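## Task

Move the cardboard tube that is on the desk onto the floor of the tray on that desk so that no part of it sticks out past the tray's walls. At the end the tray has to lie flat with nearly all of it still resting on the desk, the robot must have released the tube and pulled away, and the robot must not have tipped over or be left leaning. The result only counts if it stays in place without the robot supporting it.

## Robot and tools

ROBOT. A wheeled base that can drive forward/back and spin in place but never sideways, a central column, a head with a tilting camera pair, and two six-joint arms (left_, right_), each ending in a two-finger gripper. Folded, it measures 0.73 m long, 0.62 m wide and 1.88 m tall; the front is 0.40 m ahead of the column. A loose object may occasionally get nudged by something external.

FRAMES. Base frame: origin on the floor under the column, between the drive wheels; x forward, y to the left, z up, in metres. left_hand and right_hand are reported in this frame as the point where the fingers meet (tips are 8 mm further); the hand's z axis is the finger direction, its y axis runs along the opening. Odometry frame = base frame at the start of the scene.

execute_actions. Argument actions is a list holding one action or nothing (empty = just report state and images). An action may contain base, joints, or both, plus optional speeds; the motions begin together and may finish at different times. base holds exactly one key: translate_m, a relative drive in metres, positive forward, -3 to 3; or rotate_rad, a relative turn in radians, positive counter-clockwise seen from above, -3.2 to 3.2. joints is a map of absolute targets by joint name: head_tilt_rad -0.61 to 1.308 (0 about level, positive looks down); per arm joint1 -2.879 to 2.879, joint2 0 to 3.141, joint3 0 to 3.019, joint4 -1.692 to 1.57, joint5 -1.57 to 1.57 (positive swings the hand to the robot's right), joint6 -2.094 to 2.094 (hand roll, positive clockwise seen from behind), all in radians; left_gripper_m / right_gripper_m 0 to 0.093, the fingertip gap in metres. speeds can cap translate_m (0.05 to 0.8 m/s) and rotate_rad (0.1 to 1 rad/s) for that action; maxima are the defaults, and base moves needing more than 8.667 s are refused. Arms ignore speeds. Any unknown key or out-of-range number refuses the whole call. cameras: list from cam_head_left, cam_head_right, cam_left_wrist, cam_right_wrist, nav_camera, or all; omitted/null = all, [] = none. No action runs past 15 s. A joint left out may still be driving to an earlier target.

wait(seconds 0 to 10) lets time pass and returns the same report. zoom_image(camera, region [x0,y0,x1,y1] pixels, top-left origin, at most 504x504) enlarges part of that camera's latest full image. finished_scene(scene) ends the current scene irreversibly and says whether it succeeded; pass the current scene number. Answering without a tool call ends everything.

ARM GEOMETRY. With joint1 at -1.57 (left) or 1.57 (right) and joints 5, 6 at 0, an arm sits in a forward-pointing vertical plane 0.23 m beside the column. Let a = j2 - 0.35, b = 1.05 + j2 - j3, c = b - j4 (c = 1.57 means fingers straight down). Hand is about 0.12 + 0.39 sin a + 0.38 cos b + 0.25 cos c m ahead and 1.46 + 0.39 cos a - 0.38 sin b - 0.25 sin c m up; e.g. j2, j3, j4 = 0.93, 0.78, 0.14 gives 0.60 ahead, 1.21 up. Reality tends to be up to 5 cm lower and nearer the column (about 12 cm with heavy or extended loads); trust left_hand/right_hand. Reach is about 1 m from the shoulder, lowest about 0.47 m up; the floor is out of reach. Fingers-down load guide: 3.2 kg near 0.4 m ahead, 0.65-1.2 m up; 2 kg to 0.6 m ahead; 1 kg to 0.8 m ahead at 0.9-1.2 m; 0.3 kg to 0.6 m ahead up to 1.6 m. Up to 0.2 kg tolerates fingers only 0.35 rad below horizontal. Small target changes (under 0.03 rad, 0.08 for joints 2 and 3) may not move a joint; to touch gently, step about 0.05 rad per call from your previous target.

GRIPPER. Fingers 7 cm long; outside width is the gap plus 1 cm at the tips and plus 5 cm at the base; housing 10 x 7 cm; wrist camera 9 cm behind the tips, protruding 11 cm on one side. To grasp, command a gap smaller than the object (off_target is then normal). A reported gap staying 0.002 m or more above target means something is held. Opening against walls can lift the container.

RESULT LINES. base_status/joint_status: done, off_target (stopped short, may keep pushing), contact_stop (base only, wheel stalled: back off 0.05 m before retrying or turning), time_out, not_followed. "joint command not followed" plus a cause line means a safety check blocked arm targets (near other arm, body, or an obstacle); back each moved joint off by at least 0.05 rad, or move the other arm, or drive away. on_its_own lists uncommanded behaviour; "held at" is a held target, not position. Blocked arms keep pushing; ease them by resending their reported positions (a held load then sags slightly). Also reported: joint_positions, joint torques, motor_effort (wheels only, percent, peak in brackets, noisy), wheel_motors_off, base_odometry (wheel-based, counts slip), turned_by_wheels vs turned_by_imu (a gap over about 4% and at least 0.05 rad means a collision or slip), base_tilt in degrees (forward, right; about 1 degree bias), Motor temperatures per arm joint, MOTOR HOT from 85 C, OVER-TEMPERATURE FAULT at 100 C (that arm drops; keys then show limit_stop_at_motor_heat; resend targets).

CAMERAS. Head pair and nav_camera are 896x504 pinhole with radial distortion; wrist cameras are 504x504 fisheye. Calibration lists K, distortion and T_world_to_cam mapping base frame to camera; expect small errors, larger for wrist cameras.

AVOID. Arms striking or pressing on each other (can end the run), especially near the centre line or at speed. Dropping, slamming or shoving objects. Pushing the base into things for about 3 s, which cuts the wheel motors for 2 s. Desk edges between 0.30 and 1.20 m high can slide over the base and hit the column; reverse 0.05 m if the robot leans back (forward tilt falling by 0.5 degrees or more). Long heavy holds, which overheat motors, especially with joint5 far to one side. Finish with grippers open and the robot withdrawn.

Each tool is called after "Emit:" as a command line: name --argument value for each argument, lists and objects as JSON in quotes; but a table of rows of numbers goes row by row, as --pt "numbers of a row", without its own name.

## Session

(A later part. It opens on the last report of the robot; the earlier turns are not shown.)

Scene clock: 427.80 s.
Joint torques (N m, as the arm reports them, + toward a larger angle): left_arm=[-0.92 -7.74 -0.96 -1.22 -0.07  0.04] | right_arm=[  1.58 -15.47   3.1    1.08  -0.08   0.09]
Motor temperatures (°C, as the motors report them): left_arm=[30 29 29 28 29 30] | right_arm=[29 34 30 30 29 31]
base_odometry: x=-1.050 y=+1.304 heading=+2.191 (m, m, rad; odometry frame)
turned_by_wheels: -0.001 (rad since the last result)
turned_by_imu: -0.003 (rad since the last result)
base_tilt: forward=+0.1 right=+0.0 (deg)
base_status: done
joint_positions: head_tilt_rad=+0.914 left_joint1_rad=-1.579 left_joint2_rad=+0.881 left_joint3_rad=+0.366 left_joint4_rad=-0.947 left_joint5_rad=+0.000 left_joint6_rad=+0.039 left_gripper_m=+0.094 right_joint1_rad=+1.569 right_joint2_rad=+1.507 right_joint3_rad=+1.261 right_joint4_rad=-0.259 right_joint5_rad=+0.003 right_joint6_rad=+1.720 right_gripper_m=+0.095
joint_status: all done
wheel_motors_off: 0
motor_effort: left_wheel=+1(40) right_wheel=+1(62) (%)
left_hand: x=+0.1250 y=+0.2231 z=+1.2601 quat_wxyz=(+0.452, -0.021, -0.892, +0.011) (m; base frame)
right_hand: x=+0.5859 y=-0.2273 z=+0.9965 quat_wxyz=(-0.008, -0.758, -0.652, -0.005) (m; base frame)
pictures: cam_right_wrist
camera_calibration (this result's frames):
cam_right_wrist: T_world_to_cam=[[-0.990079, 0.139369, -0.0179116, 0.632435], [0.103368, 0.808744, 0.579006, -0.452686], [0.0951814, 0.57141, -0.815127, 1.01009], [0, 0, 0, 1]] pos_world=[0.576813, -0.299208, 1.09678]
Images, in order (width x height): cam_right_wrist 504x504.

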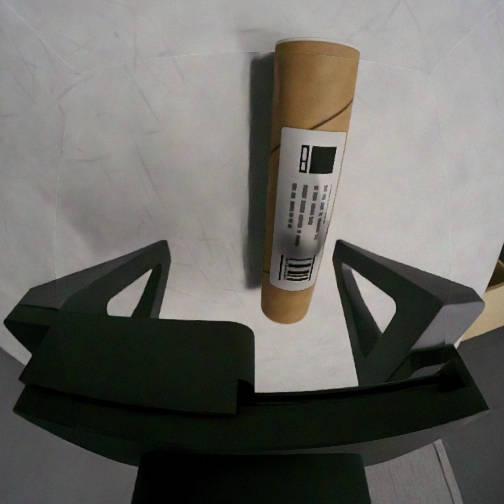

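Emit:
execute_actions --actions '[{"joints": {"right_joint2_rad": 1.575}}]' --cameras '["cam_right_wrist", "cam_head_left"]'

Scene clock: 437.20 s.
Joint torques (N m, as the arm reports them, + toward a larger angle): left_arm=[-0.65 -7.61 -1.03 -1.22 -0.08  0.03] | right_arm=[  1.85 -14.22   2.34   1.    -0.07   0.08]
Motor temperatures (°C, as the motors report them): left_arm=[30 29 29 28 29 30] | right_arm=[29 34 30 30 29 31]
base_odometry: x=-1.050 y=+1.304 heading=+2.191 (m, m, rad; odometry frame)
turned_by_wheels: +0.000 (rad since the last result)
turned_by_imu: -0.001 (rad since the last result)
base_tilt: forward=+0.0 right=+0.0 (deg)
base_status: not commanded
joint_positions: head_tilt_rad=+0.914 left_joint1_rad=-1.579 left_joint2_rad=+0.881 left_joint3_rad=+0.366 left_joint4_rad=-0.947 left_joint5_rad=+0.000 left_joint6_rad=+0.039 left_gripper_m=+0.094 right_joint1_rad=+1.569 right_joint2_rad=+1.580 right_joint3_rad=+1.260 right_joint4_rad=-0.259 right_joint5_rad=+0.003 right_joint6_rad=+1.720 right_gripper_m=+0.095
joint_status: all done
wheel_motors_off: 0
motor_effort: left_wheel=+0(0) right_wheel=+2(2) (%)
left_hand: x=+0.1250 y=+0.2231 z=+1.2601 quat_wxyz=(+0.452, -0.021, -0.892, +0.011) (m; base frame)
right_hand: x=+0.5504 y=-0.2273 z=+0.9637 quat_wxyz=(+0.016, -0.758, -0.652, +0.023) (m; base frame)
pictures: cam_head_left, cam_right_wrist
camera_calibration (this result's frames):
cam_head_left: T_world_to_cam=[[0.0366479, -0.996246, -0.0784239, 0.145513], [-0.779878, 0.0205578, -0.625593, 0.99965], [0.624857, 0.0840878, -0.776198, 1.08136], [0, 0, 0, 1]] pos_world=[0.0985767, 0.0334868, 1.47614]
cam_right_wrist: T_world_to_cam=[[-0.988654, 0.13949, 0.0557288, 0.524932], [0.146216, 0.808688, 0.569776, -0.444716], [0.0344109, 0.57146, -0.819908, 1.02483], [0, 0, 0, 1]] pos_world=[0.548735, -0.299235, 1.0644]
Images, in order (width x height): cam_head_left 896x504, cam_right_wrist 504x504.

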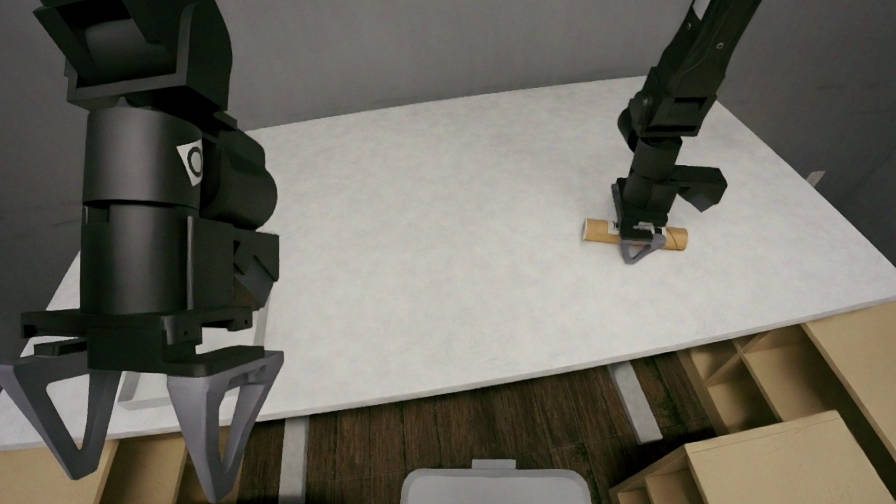

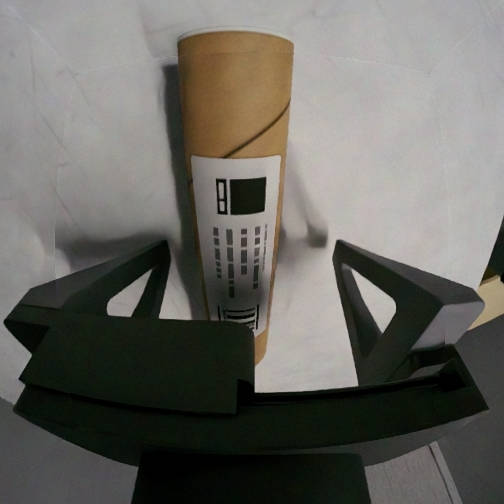

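Emit:
execute_actions --actions '[{"joints": {"right_gripper_m": 0.025}}]' --cameras '["cam_right_wrist"]'

Scene clock: 441.80 s.
Joint torques (N m, as the arm reports them, + toward a larger angle): left_arm=[-0.52 -7.73 -1.07 -1.23 -0.07  0.05] | right_arm=[  1.96 -14.65   2.52   1.03  -0.05   0.13]
Motor temperatures (°C, as the motors report them): left_arm=[30 29 29 28 29 30] | right_arm=[29 34 30 30 29 31]
base_odometry: x=-1.050 y=+1.304 heading=+2.191 (m, m, rad; odometry frame)
turned_by_wheels: +0.000 (rad since the last result)
turned_by_imu: -0.001 (rad since the last result)
base_tilt: forward=+0.0 right=+0.0 (deg)
base_status: not commanded
joint_positions: head_tilt_rad=+0.914 left_joint1_rad=-1.579 left_joint2_rad=+0.881 left_joint3_rad=+0.366 left_joint4_rad=-0.947 left_joint5_rad=+0.000 left_joint6_rad=+0.039 left_gripper_m=+0.094 right_joint1_rad=+1.569 right_joint2_rad=+1.580 right_joint3_rad=+1.260 right_joint4_rad=-0.259 right_joint5_rad=+0.003 right_joint6_rad=+1.721 right_gripper_m=+0.036
joint_status: right_gripper_m off_target (ended at +0.036, target +0.025)
wheel_motors_off: 0
motor_effort: left_wheel=+1(1) right_wheel=+1(2) (%)
left_hand: x=+0.1250 y=+0.2231 z=+1.2601 quat_wxyz=(+0.452, -0.021, -0.892, +0.011) (m; base frame)
right_hand: x=+0.5504 y=-0.2272 z=+0.9637 quat_wxyz=(+0.016, -0.758, -0.652, +0.023) (m; base frame)
pictures: cam_right_wrist
camera_calibration (this result's frames):
cam_right_wrist: T_world_to_cam=[[-0.988598, 0.139868, 0.0557769, 0.524932], [0.14654, 0.808424, 0.570067, -0.445287], [0.0346426, 0.571741, -0.819703, 1.02453], [0, 0, 0, 1]] pos_world=[0.548706, -0.299205, 1.06437]
Images, in order (width x height): cam_right_wrist 504x504.

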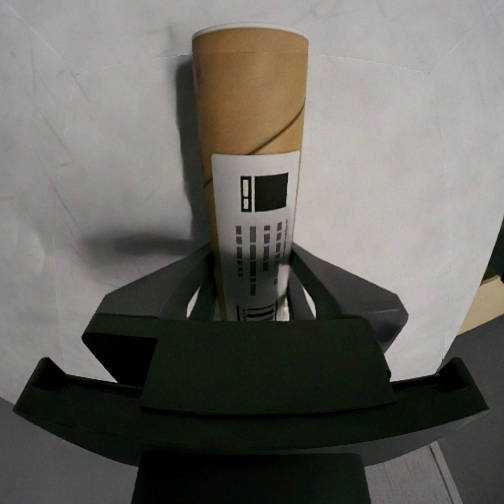

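Emit:
execute_actions --actions '[{"joints": {"right_joint2_rad": 1.46, "right_joint3_rad": 1.47, "right_joint4_rad": -0.53}}]' --cameras '["cam_right_wrist"]'

Scene clock: 538.97 s.
Joint torques (N m, as the arm reports them, + toward a larger angle): left_arm=[-0.81 -7.71 -1.05 -1.07 -0.08  0.02] | right_arm=[  1.62 -15.8    5.3   -0.17  -0.08   0.09]
Motor temperatures (°C, as the motors report them): left_arm=[30 29 29 28 29 30] | right_arm=[29 36 30 30 29 31]
base_odometry: x=-1.050 y=+1.304 heading=+2.191 (m, m, rad; odometry frame)
turned_by_wheels: +0.000 (rad since the last result)
turned_by_imu: -0.002 (rad since the last result)
base_tilt: forward=+0.0 right=+0.0 (deg)
base_status: not commanded
joint_positions: head_tilt_rad=+0.914 left_joint1_rad=-1.579 left_joint2_rad=+0.881 left_joint3_rad=+0.366 left_joint4_rad=-0.947 left_joint5_rad=+0.000 left_joint6_rad=+0.039 left_gripper_m=+0.094 right_joint1_rad=+1.569 right_joint2_rad=+1.456 right_joint3_rad=+1.465 right_joint4_rad=-0.515 right_joint5_rad=+0.003 right_joint6_rad=+1.721 right_gripper_m=+0.036
joint_status: all done
wheel_motors_off: 0
motor_effort: left_wheel=+1(2) right_wheel=+2(2) (%)
left_hand: x=+0.1250 y=+0.2231 z=+1.2601 quat_wxyz=(+0.452, -0.021, -0.892, +0.011) (m; base frame)
right_hand: x=+0.6667 y=-0.2272 z=+1.0523 quat_wxyz=(-0.007, -0.759, -0.652, -0.005) (m; base frame)
pictures: cam_right_wrist
camera_calibration (this result's frames):
cam_right_wrist: T_world_to_cam=[[-0.989992, 0.140126, -0.0167272, 0.712263], [0.104642, 0.808436, 0.579208, -0.494548], [0.094685, 0.571661, -0.815009, 1.04811], [0, 0, 0, 1]] pos_world=[0.657644, -0.29916, 1.15258]
Images, in order (width x height): cam_right_wrist 504x504.

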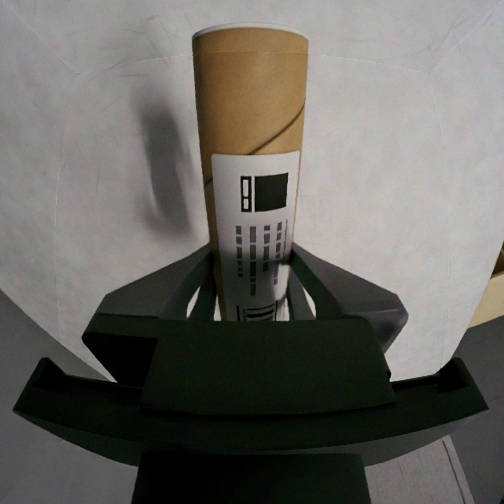

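The tube is lifted and held steadily. Now swing toward the tray.

Emit:
execute_actions --actions '[{"base": {"rotate_rad": 0.70}, "joints": {"right_joint1_rad": 2.14, "right_joint2_rad": 1.60, "right_joint3_rad": 1.556, "right_joint4_rad": -0.473, "right_joint5_rad": 0.417, "right_joint6_rad": 0.786}}]' --cameras '["cam_head_left", "cam_head_right", "cam_right_wrist"]'

Scene clock: 545.07 s.
Joint torques (N m, as the arm reports them, + toward a larger angle): left_arm=[-0.83 -7.86 -1.02 -1.12 -0.06  0.06] | right_arm=[  9.73 -14.94   4.8    0.96   0.17  -0.1 ]
Motor temperatures (°C, as the motors report them): left_arm=[30 29 29 28 29 30] | right_arm=[29 36 30 30 29 31]
base_odometry: x=-1.050 y=+1.304 heading=+2.890 (m, m, rad; odometry frame)
turned_by_wheels: +0.699 (rad since the last result)
turned_by_imu: +0.694 (rad since the last result)
base_tilt: forward=+0.1 right=+0.0 (deg)
base_status: done
joint_positions: head_tilt_rad=+0.914 left_joint1_rad=-1.579 left_joint2_rad=+0.881 left_joint3_rad=+0.366 left_joint4_rad=-0.947 left_joint5_rad=+0.000 left_joint6_rad=+0.039 left_gripper_m=+0.094 right_joint1_rad=+2.153 right_joint2_rad=+1.604 right_joint3_rad=+1.553 right_joint4_rad=-0.481 right_joint5_rad=+0.413 right_joint6_rad=+0.795 right_gripper_m=+0.036
joint_status: all done
wheel_motors_off: 0
motor_effort: left_wheel=-5(54) right_wheel=+5(57) (%)
left_hand: x=+0.1250 y=+0.2231 z=+1.2601 quat_wxyz=(+0.452, -0.021, -0.892, +0.011) (m; base frame)
right_hand: x=+0.6243 y=+0.0927 z=+1.0673 quat_wxyz=(-0.006, -0.251, -0.966, -0.052) (m; base frame)
pictures: cam_head_left, cam_head_right, cam_right_wrist
camera_calibration (this result's frames):
cam_head_left: T_world_to_cam=[[0.0366479, -0.996246, -0.0784239, 0.145513], [-0.779878, 0.0205578, -0.625593, 0.99965], [0.624857, 0.0840878, -0.776198, 1.08136], [0, 0, 0, 1]] pos_world=[0.0985767, 0.0334868, 1.47614]
cam_head_right: T_world_to_cam=[[0.0393292, -0.996837, -0.0690552, 0.0802536], [-0.779645, 0.0126122, -0.626095, 1.001], [0.624986, 0.0784623, -0.776683, 1.07873], [0, 0, 0, 1]] pos_world=[0.103083, -0.0172644, 1.47009]
cam_right_wrist: T_world_to_cam=[[-0.475819, -0.873462, -0.103245, 0.491006], [-0.736523, 0.33153, 0.589594, -0.199125], [-0.480759, 0.356582, -0.801074, 1.24579], [0, 0, 0, 1]] pos_world=[0.685893, 0.0506658, 1.16606]
Images, in order (width x height): cam_head_left 896x504, cam_head_right 896x504, cam_right_wrist 504x504.

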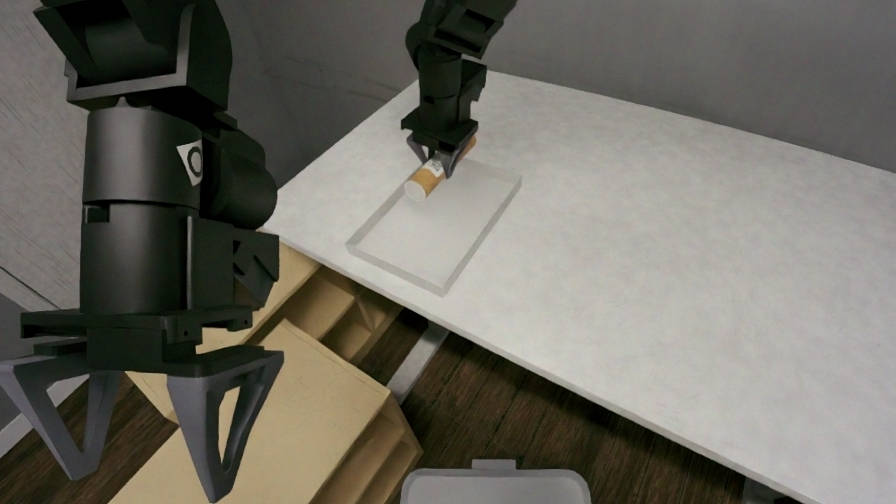

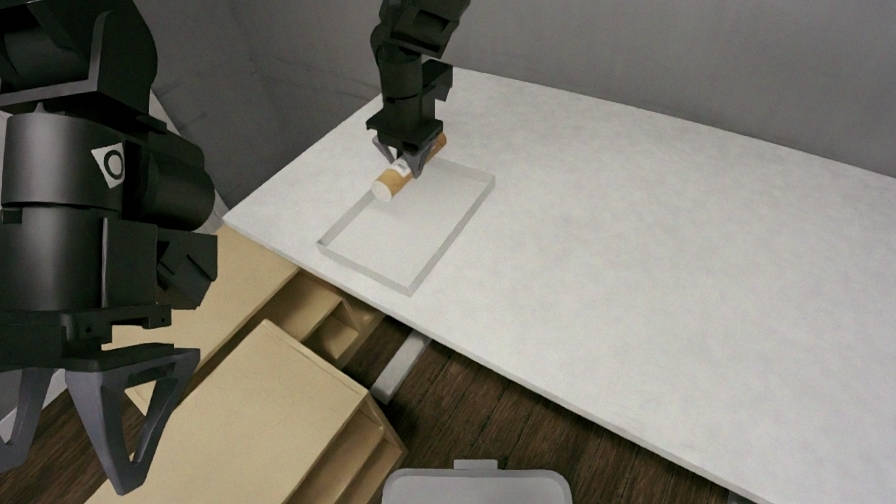

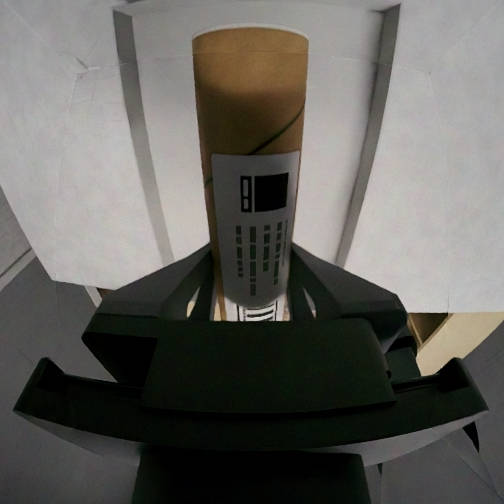

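Emit:
zoom_image --camera "cam_right_wrist" --region '[80, 0, 440, 300]'

Emit:
zoom_image --camera "cam_head_left" --region '[330, 100, 550, 310]'

Region (80, 0, 440, 300) of cam_right_wrist's 504x504 image, scaled by 1.400, with more detail than that image has.

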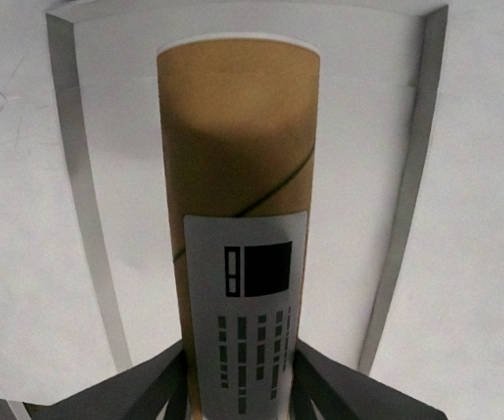

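Region (330, 100, 550, 310) of cam_head_left's 896x504 image, scaled by 2.291, with more detail than that image has; it fills the top 481 rows of this view, and the rest is white.

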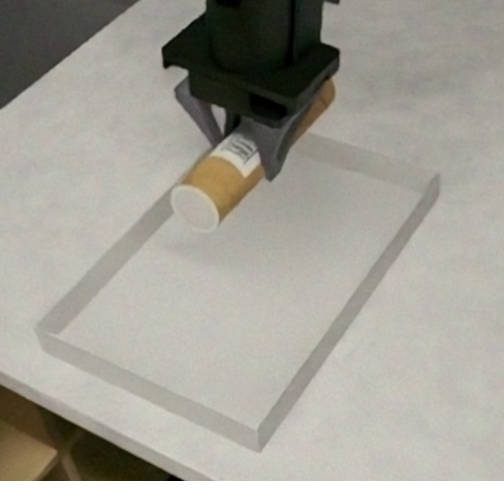

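Emit:
execute_actions --actions '[{"joints": {"right_joint1_rad": 2.10, "right_joint2_rad": 1.75, "right_joint3_rad": 1.668, "right_joint4_rad": -0.42}}]' --cameras '["cam_head_left", "cam_right_wrist"]'

Scene clock: 594.53 s.
Joint torques (N m, as the arm reports them, + toward a larger angle): left_arm=[-0.9  -7.63 -1.1  -1.21 -0.09  0.04] | right_arm=[ 11.66 -15.93   5.15   0.94   0.15  -0.1 ]
Motor temperatures (°C, as the motors report them): left_arm=[30 29 29 28 29 30] | right_arm=[29 36 31 30 29 31]
base_odometry: x=-1.050 y=+1.304 heading=+2.889 (m, m, rad; odometry frame)
turned_by_wheels: +0.000 (rad since the last result)
turned_by_imu: -0.002 (rad since the last result)
base_tilt: forward=+0.0 right=+0.0 (deg)
base_status: not commanded
joint_positions: head_tilt_rad=+0.914 left_joint1_rad=-1.579 left_joint2_rad=+0.881 left_joint3_rad=+0.366 left_joint4_rad=-0.947 left_joint5_rad=+0.000 left_joint6_rad=+0.039 left_gripper_m=+0.094 right_joint1_rad=+2.098 right_joint2_rad=+1.761 right_joint3_rad=+1.657 right_joint4_rad=-0.429 right_joint5_rad=+0.414 right_joint6_rad=+0.795 right_gripper_m=+0.036
joint_status: all done
wheel_motors_off: 0
motor_effort: left_wheel=-7(9) right_wheel=+8(8) (%)
left_hand: x=+0.1250 y=+0.2231 z=+1.2601 quat_wxyz=(+0.452, -0.021, -0.892, +0.011) (m; base frame)
right_hand: x=+0.6247 y=+0.0868 z=+0.9925 quat_wxyz=(-0.012, -0.264, -0.964, -0.029) (m; base frame)
pictures: cam_head_left, cam_right_wrist
camera_calibration (this result's frames):
cam_head_left: T_world_to_cam=[[0.0366479, -0.996246, -0.0784239, 0.145513], [-0.779878, 0.0205578, -0.625593, 0.99965], [0.624857, 0.0840878, -0.776198, 1.08136], [0, 0, 0, 1]] pos_world=[0.0985767, 0.0334868, 1.47614]
cam_right_wrist: T_world_to_cam=[[-0.499595, -0.86412, -0.0608502, 0.450247], [-0.726779, 0.379893, 0.572253, -0.145862], [-0.471379, 0.330119, -0.817816, 1.2012], [0, 0, 0, 1]] pos_world=[0.685149, 0.0479416, 1.09323]
Images, in order (width x height): cam_head_left 896x504, cam_right_wrist 504x504.

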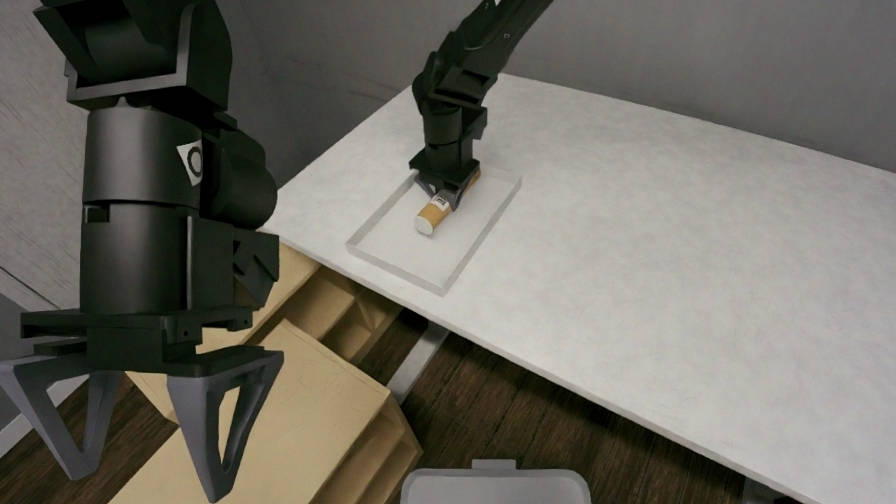

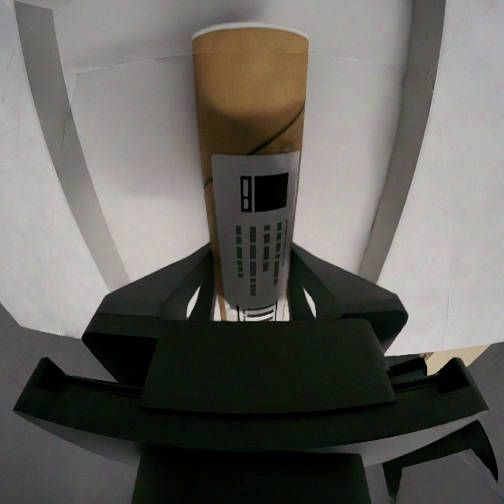

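Emit:
zoom_image --camera "cam_right_wrist" --region '[0, 0, 200, 200]'

Emit:
zoom_image --camera "cam_right_wrist" --region '[300, 0, 500, 200]'

Emit:
zoom_image --camera "cam_head_left" --region '[340, 130, 540, 300]'

Region (0, 0, 200, 200) of cam_right_wrist's 504x504 image, scaled by 2.520, with more detail than that image has.

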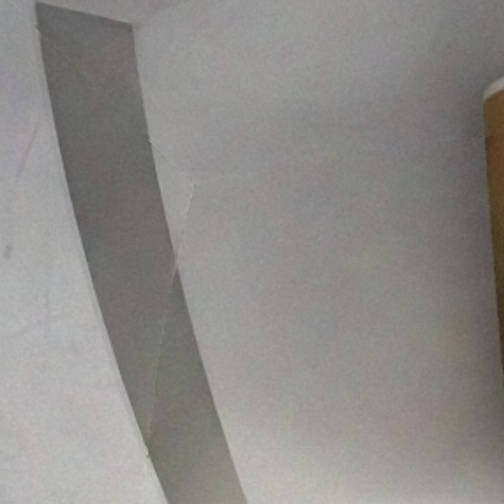

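Region (300, 0, 500, 200) of cam_right_wrist's 504x504 image, scaled by 2.520, with more detail than that image has.

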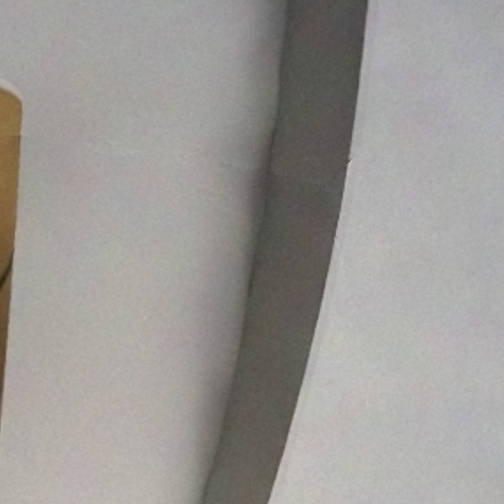

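Region (340, 130, 540, 300) of cam_head_left's 896x504 image, scaled by 2.520, with more detail than that image has; it fills the top 428 rows of this view, and the rest is white.

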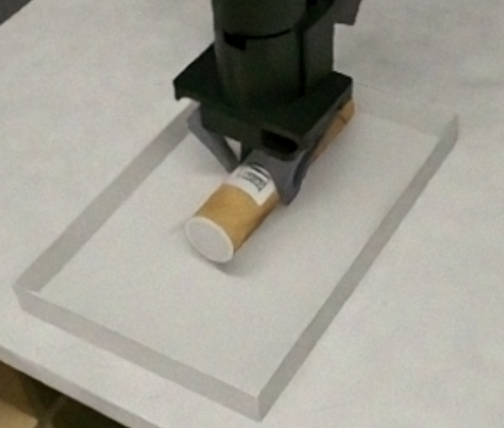

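Emit:
execute_actions --actions '[{"joints": {"right_joint2_rad": 1.785, "right_joint4_rad": -0.385}}]' --cameras '["cam_head_left", "cam_right_wrist"]'

Scene clock: 628.27 s.
Joint torques (N m, as the arm reports them, + toward a larger angle): left_arm=[-0.85 -7.81 -1.09 -1.13 -0.06  0.03] | right_arm=[ 11.39 -14.57   5.29   1.2    0.17  -0.09]
Motor temperatures (°C, as the motors report them): left_arm=[30 29 29 28 29 30] | right_arm=[30 37 31 30 29 31]
base_odometry: x=-1.050 y=+1.304 heading=+2.889 (m, m, rad; odometry frame)
turned_by_wheels: +0.000 (rad since the last result)
turned_by_imu: -0.001 (rad since the last result)
base_tilt: forward=+0.0 right=+0.0 (deg)
base_status: not commanded
joint_positions: head_tilt_rad=+0.914 left_joint1_rad=-1.579 left_joint2_rad=+0.881 left_joint3_rad=+0.366 left_joint4_rad=-0.947 left_joint5_rad=+0.000 left_joint6_rad=+0.039 left_gripper_m=+0.094 right_joint1_rad=+2.098 right_joint2_rad=+1.776 right_joint3_rad=+1.657 right_joint4_rad=-0.400 right_joint5_rad=+0.414 right_joint6_rad=+0.795 right_gripper_m=+0.036
joint_status: all done
wheel_motors_off: 0
motor_effort: left_wheel=-11(6) right_wheel=+8(8) (%)
left_hand: x=+0.1250 y=+0.2231 z=+1.2601 quat_wxyz=(+0.452, -0.021, -0.892, +0.011) (m; base frame)
right_hand: x=+0.6231 y=+0.0899 z=+0.9853 quat_wxyz=(-0.018, -0.267, -0.963, -0.032) (m; base frame)
pictures: cam_head_left, cam_right_wrist
camera_calibration (this result's frames):
cam_head_left: T_world_to_cam=[[0.0366479, -0.996246, -0.0784239, 0.145513], [-0.779879, 0.0205578, -0.625593, 0.999649], [0.624857, 0.0840878, -0.776198, 1.08136], [0, 0, 0, 1]] pos_world=[0.0985767, 0.0334868, 1.47614]
cam_right_wrist: T_world_to_cam=[[-0.5041, -0.860801, -0.0700342, 0.463359], [-0.73137, 0.382358, 0.564713, -0.133991], [-0.459327, 0.335893, -0.822311, 1.18993], [0, 0, 0, 1]] pos_world=[0.682151, 0.0504027, 1.08661]
Images, in order (width x height): cam_head_left 896x504, cam_right_wrist 504x504.

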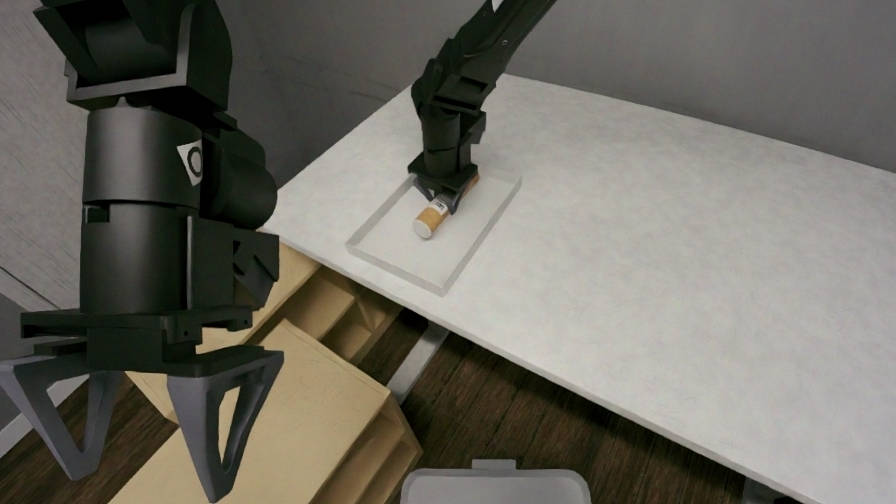

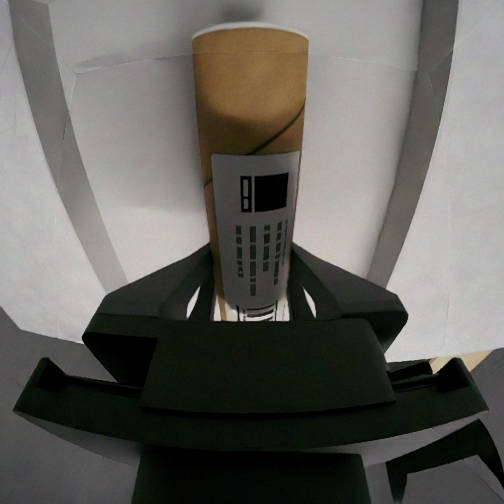

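Emit:
execute_actions --actions '[{"joints": {"right_joint2_rad": 1.81}}]' --cameras '["cam_head_left", "cam_right_wrist"]'

Scene clock: 634.27 s.
Joint torques (N m, as the arm reports them, + toward a larger angle): left_arm=[-0.67 -7.71 -1.02 -1.17 -0.09  0.03] | right_arm=[ 11.58 -14.86   4.67   1.38   0.15  -0.1 ]
Motor temperatures (°C, as the motors report them): left_arm=[30 29 29 28 29 30] | right_arm=[30 37 31 30 29 31]
base_odometry: x=-1.050 y=+1.304 heading=+2.889 (m, m, rad; odometry frame)
turned_by_wheels: +0.000 (rad since the last result)
turned_by_imu: -0.001 (rad since the last result)
base_tilt: forward=+0.0 right=+0.0 (deg)
base_status: not commanded
joint_positions: head_tilt_rad=+0.914 left_joint1_rad=-1.579 left_joint2_rad=+0.881 left_joint3_rad=+0.366 left_joint4_rad=-0.947 left_joint5_rad=+0.000 left_joint6_rad=+0.039 left_gripper_m=+0.094 right_joint1_rad=+2.098 right_joint2_rad=+1.806 right_joint3_rad=+1.657 right_joint4_rad=-0.400 right_joint5_rad=+0.414 right_joint6_rad=+0.795 right_gripper_m=+0.036
joint_status: all done
wheel_motors_off: 0
motor_effort: left_wheel=-6(7) right_wheel=+8(8) (%)
left_hand: x=+0.1250 y=+0.2231 z=+1.2601 quat_wxyz=(+0.452, -0.021, -0.892, +0.011) (m; base frame)
right_hand: x=+0.6066 y=+0.0928 z=+0.9701 quat_wxyz=(-0.006, -0.261, -0.965, -0.025) (m; base frame)
pictures: cam_head_left, cam_right_wrist
camera_calibration (this result's frames):
cam_head_left: T_world_to_cam=[[0.0366479, -0.996246, -0.0784239, 0.145513], [-0.779878, 0.0205578, -0.625593, 0.99965], [0.624857, 0.0840878, -0.776198, 1.08136], [0, 0, 0, 1]] pos_world=[0.0985767, 0.0334868, 1.47614]
cam_right_wrist: T_world_to_cam=[[-0.49432, -0.867813, -0.0504786, 0.432131], [-0.721439, 0.377162, 0.580754, -0.159722], [-0.484947, 0.323496, -0.812512, 1.17613], [0, 0, 0, 1]] pos_world=[0.668741, 0.0547788, 1.07019]
Images, in order (width x height): cam_head_left 896x504, cam_right_wrist 504x504.

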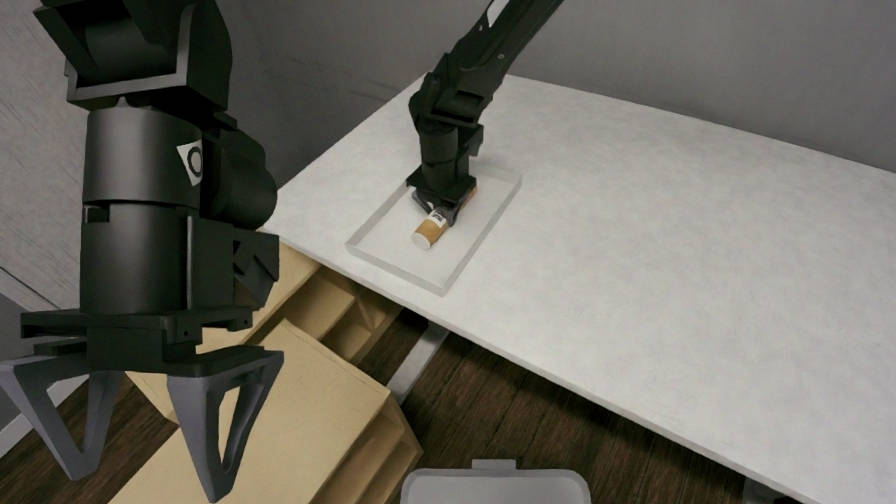

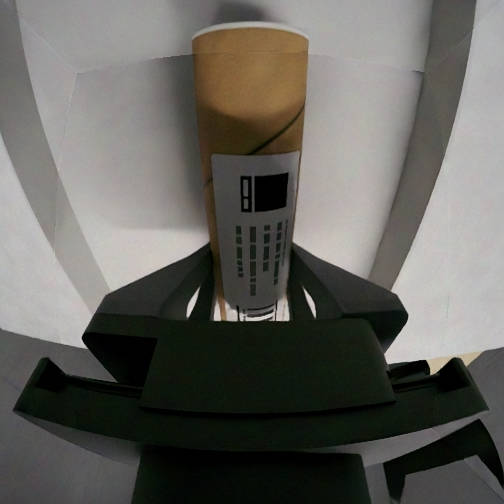

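Emit:
execute_actions --actions '[{"joints": {"right_gripper_m": 0.062}}]' --cameras '["cam_head_left", "cam_right_wrist"]'

Scene clock: 639.37 s.
Joint torques (N m, as the arm reports them, + toward a larger angle): left_arm=[-0.62 -7.72 -1.05 -1.29 -0.09  0.04] | right_arm=[ 11.77 -14.22   4.78   1.13   0.17  -0.09]
Motor temperatures (°C, as the motors report them): left_arm=[30 29 29 28 29 30] | right_arm=[30 37 31 30 29 31]
base_odometry: x=-1.050 y=+1.304 heading=+2.889 (m, m, rad; odometry frame)
turned_by_wheels: +0.000 (rad since the last result)
turned_by_imu: -0.001 (rad since the last result)
base_tilt: forward=+0.0 right=+0.0 (deg)
base_status: not commanded
joint_positions: head_tilt_rad=+0.914 left_joint1_rad=-1.579 left_joint2_rad=+0.881 left_joint3_rad=+0.366 left_joint4_rad=-0.947 left_joint5_rad=+0.000 left_joint6_rad=+0.039 left_gripper_m=+0.094 right_joint1_rad=+2.098 right_joint2_rad=+1.806 right_joint3_rad=+1.657 right_joint4_rad=-0.400 right_joint5_rad=+0.414 right_joint6_rad=+0.795 right_gripper_m=+0.062
joint_status: all done
wheel_motors_off: 0
motor_effort: left_wheel=-7(9) right_wheel=+8(8) (%)
left_hand: x=+0.1250 y=+0.2231 z=+1.2601 quat_wxyz=(+0.452, -0.021, -0.892, +0.011) (m; base frame)
right_hand: x=+0.6066 y=+0.0928 z=+0.9701 quat_wxyz=(-0.006, -0.261, -0.965, -0.025) (m; base frame)
pictures: cam_head_left, cam_right_wrist
camera_calibration (this result's frames):
cam_head_left: T_world_to_cam=[[0.0366479, -0.996246, -0.0784239, 0.145513], [-0.779878, 0.0205578, -0.625593, 0.99965], [0.624857, 0.0840878, -0.776198, 1.08136], [0, 0, 0, 1]] pos_world=[0.0985767, 0.0334868, 1.47614]
cam_right_wrist: T_world_to_cam=[[-0.49432, -0.867813, -0.0504786, 0.432131], [-0.721439, 0.377162, 0.580754, -0.159722], [-0.484947, 0.323496, -0.812512, 1.17613], [0, 0, 0, 1]] pos_world=[0.668741, 0.0547788, 1.07019]
Images, in order (width x height): cam_head_left 896x504, cam_right_wrist 504x504.

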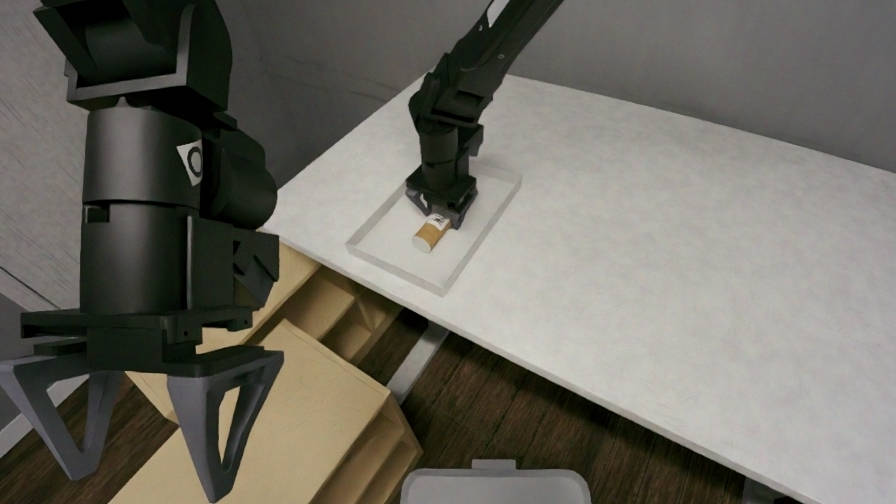

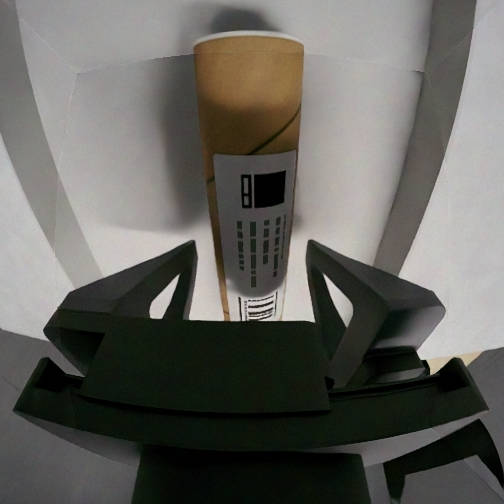

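Emit:
execute_actions --actions '[{"joints": {"right_joint2_rad": 1.25}}]' --cameras '["cam_head_left", "cam_right_wrist"]'

Scene clock: 649.40 s.
Joint torques (N m, as the arm reports them, + toward a larger angle): left_arm=[-0.4  -7.55 -1.03 -1.21 -0.07  0.02] | right_arm=[  7.17 -16.62   9.27   1.73   0.04  -0.13]
Motor temperatures (°C, as the motors report them): left_arm=[30 30 29 28 29 30] | right_arm=[30 37 32 30 29 31]
base_odometry: x=-1.050 y=+1.304 heading=+2.889 (m, m, rad; odometry frame)
turned_by_wheels: +0.000 (rad since the last result)
turned_by_imu: -0.002 (rad since the last result)
base_tilt: forward=+0.0 right=+0.0 (deg)
base_status: not commanded
joint_positions: head_tilt_rad=+0.914 left_joint1_rad=-1.579 left_joint2_rad=+0.881 left_joint3_rad=+0.366 left_joint4_rad=-0.947 left_joint5_rad=+0.000 left_joint6_rad=+0.039 left_gripper_m=+0.094 right_joint1_rad=+2.098 right_joint2_rad=+1.261 right_joint3_rad=+1.652 right_joint4_rad=-0.390 right_joint5_rad=+0.415 right_joint6_rad=+0.795 right_gripper_m=+0.062
joint_status: all done
wheel_motors_off: 0
motor_effort: left_wheel=-10(10) right_wheel=+10(11) (%)
left_hand: x=+0.1250 y=+0.2231 z=+1.2601 quat_wxyz=(+0.452, -0.021, -0.892, +0.011) (m; base frame)
right_hand: x=+0.8274 y=-0.0059 z=+1.2929 quat_wxyz=(-0.218, -0.360, -0.894, -0.150) (m; base frame)
pictures: cam_head_left, cam_right_wrist
camera_calibration (this result's frames):
cam_head_left: T_world_to_cam=[[0.0366479, -0.996246, -0.0784239, 0.145513], [-0.779878, 0.0205578, -0.625593, 0.99965], [0.624857, 0.0840878, -0.776198, 1.08136], [0, 0, 0, 1]] pos_world=[0.0985767, 0.0334868, 1.47614]
cam_right_wrist: T_world_to_cam=[[-0.572578, -0.70295, -0.421919, 1.01794], [-0.819418, 0.507382, 0.266678, 0.337266], [0.0266128, 0.498422, -0.866526, 1.22502], [0, 0, 0, 1]] pos_world=[0.82661, -0.066139, 1.40106]
Images, in order (width x height): cam_head_left 896x504, cam_right_wrist 504x504.

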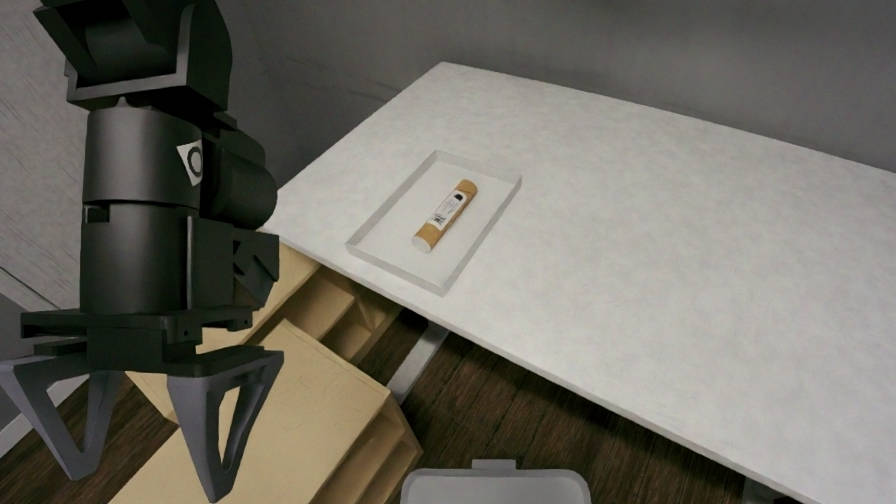

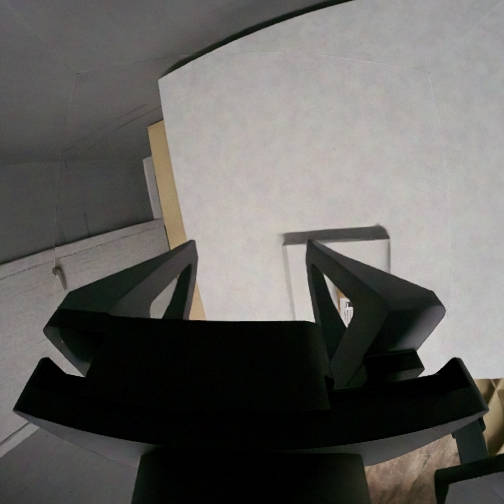

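The tube lies inside the tray and the hand is clear. Ending scene 1.

Emit:
finished_scene --scene 1

The scene is finished: the task was done.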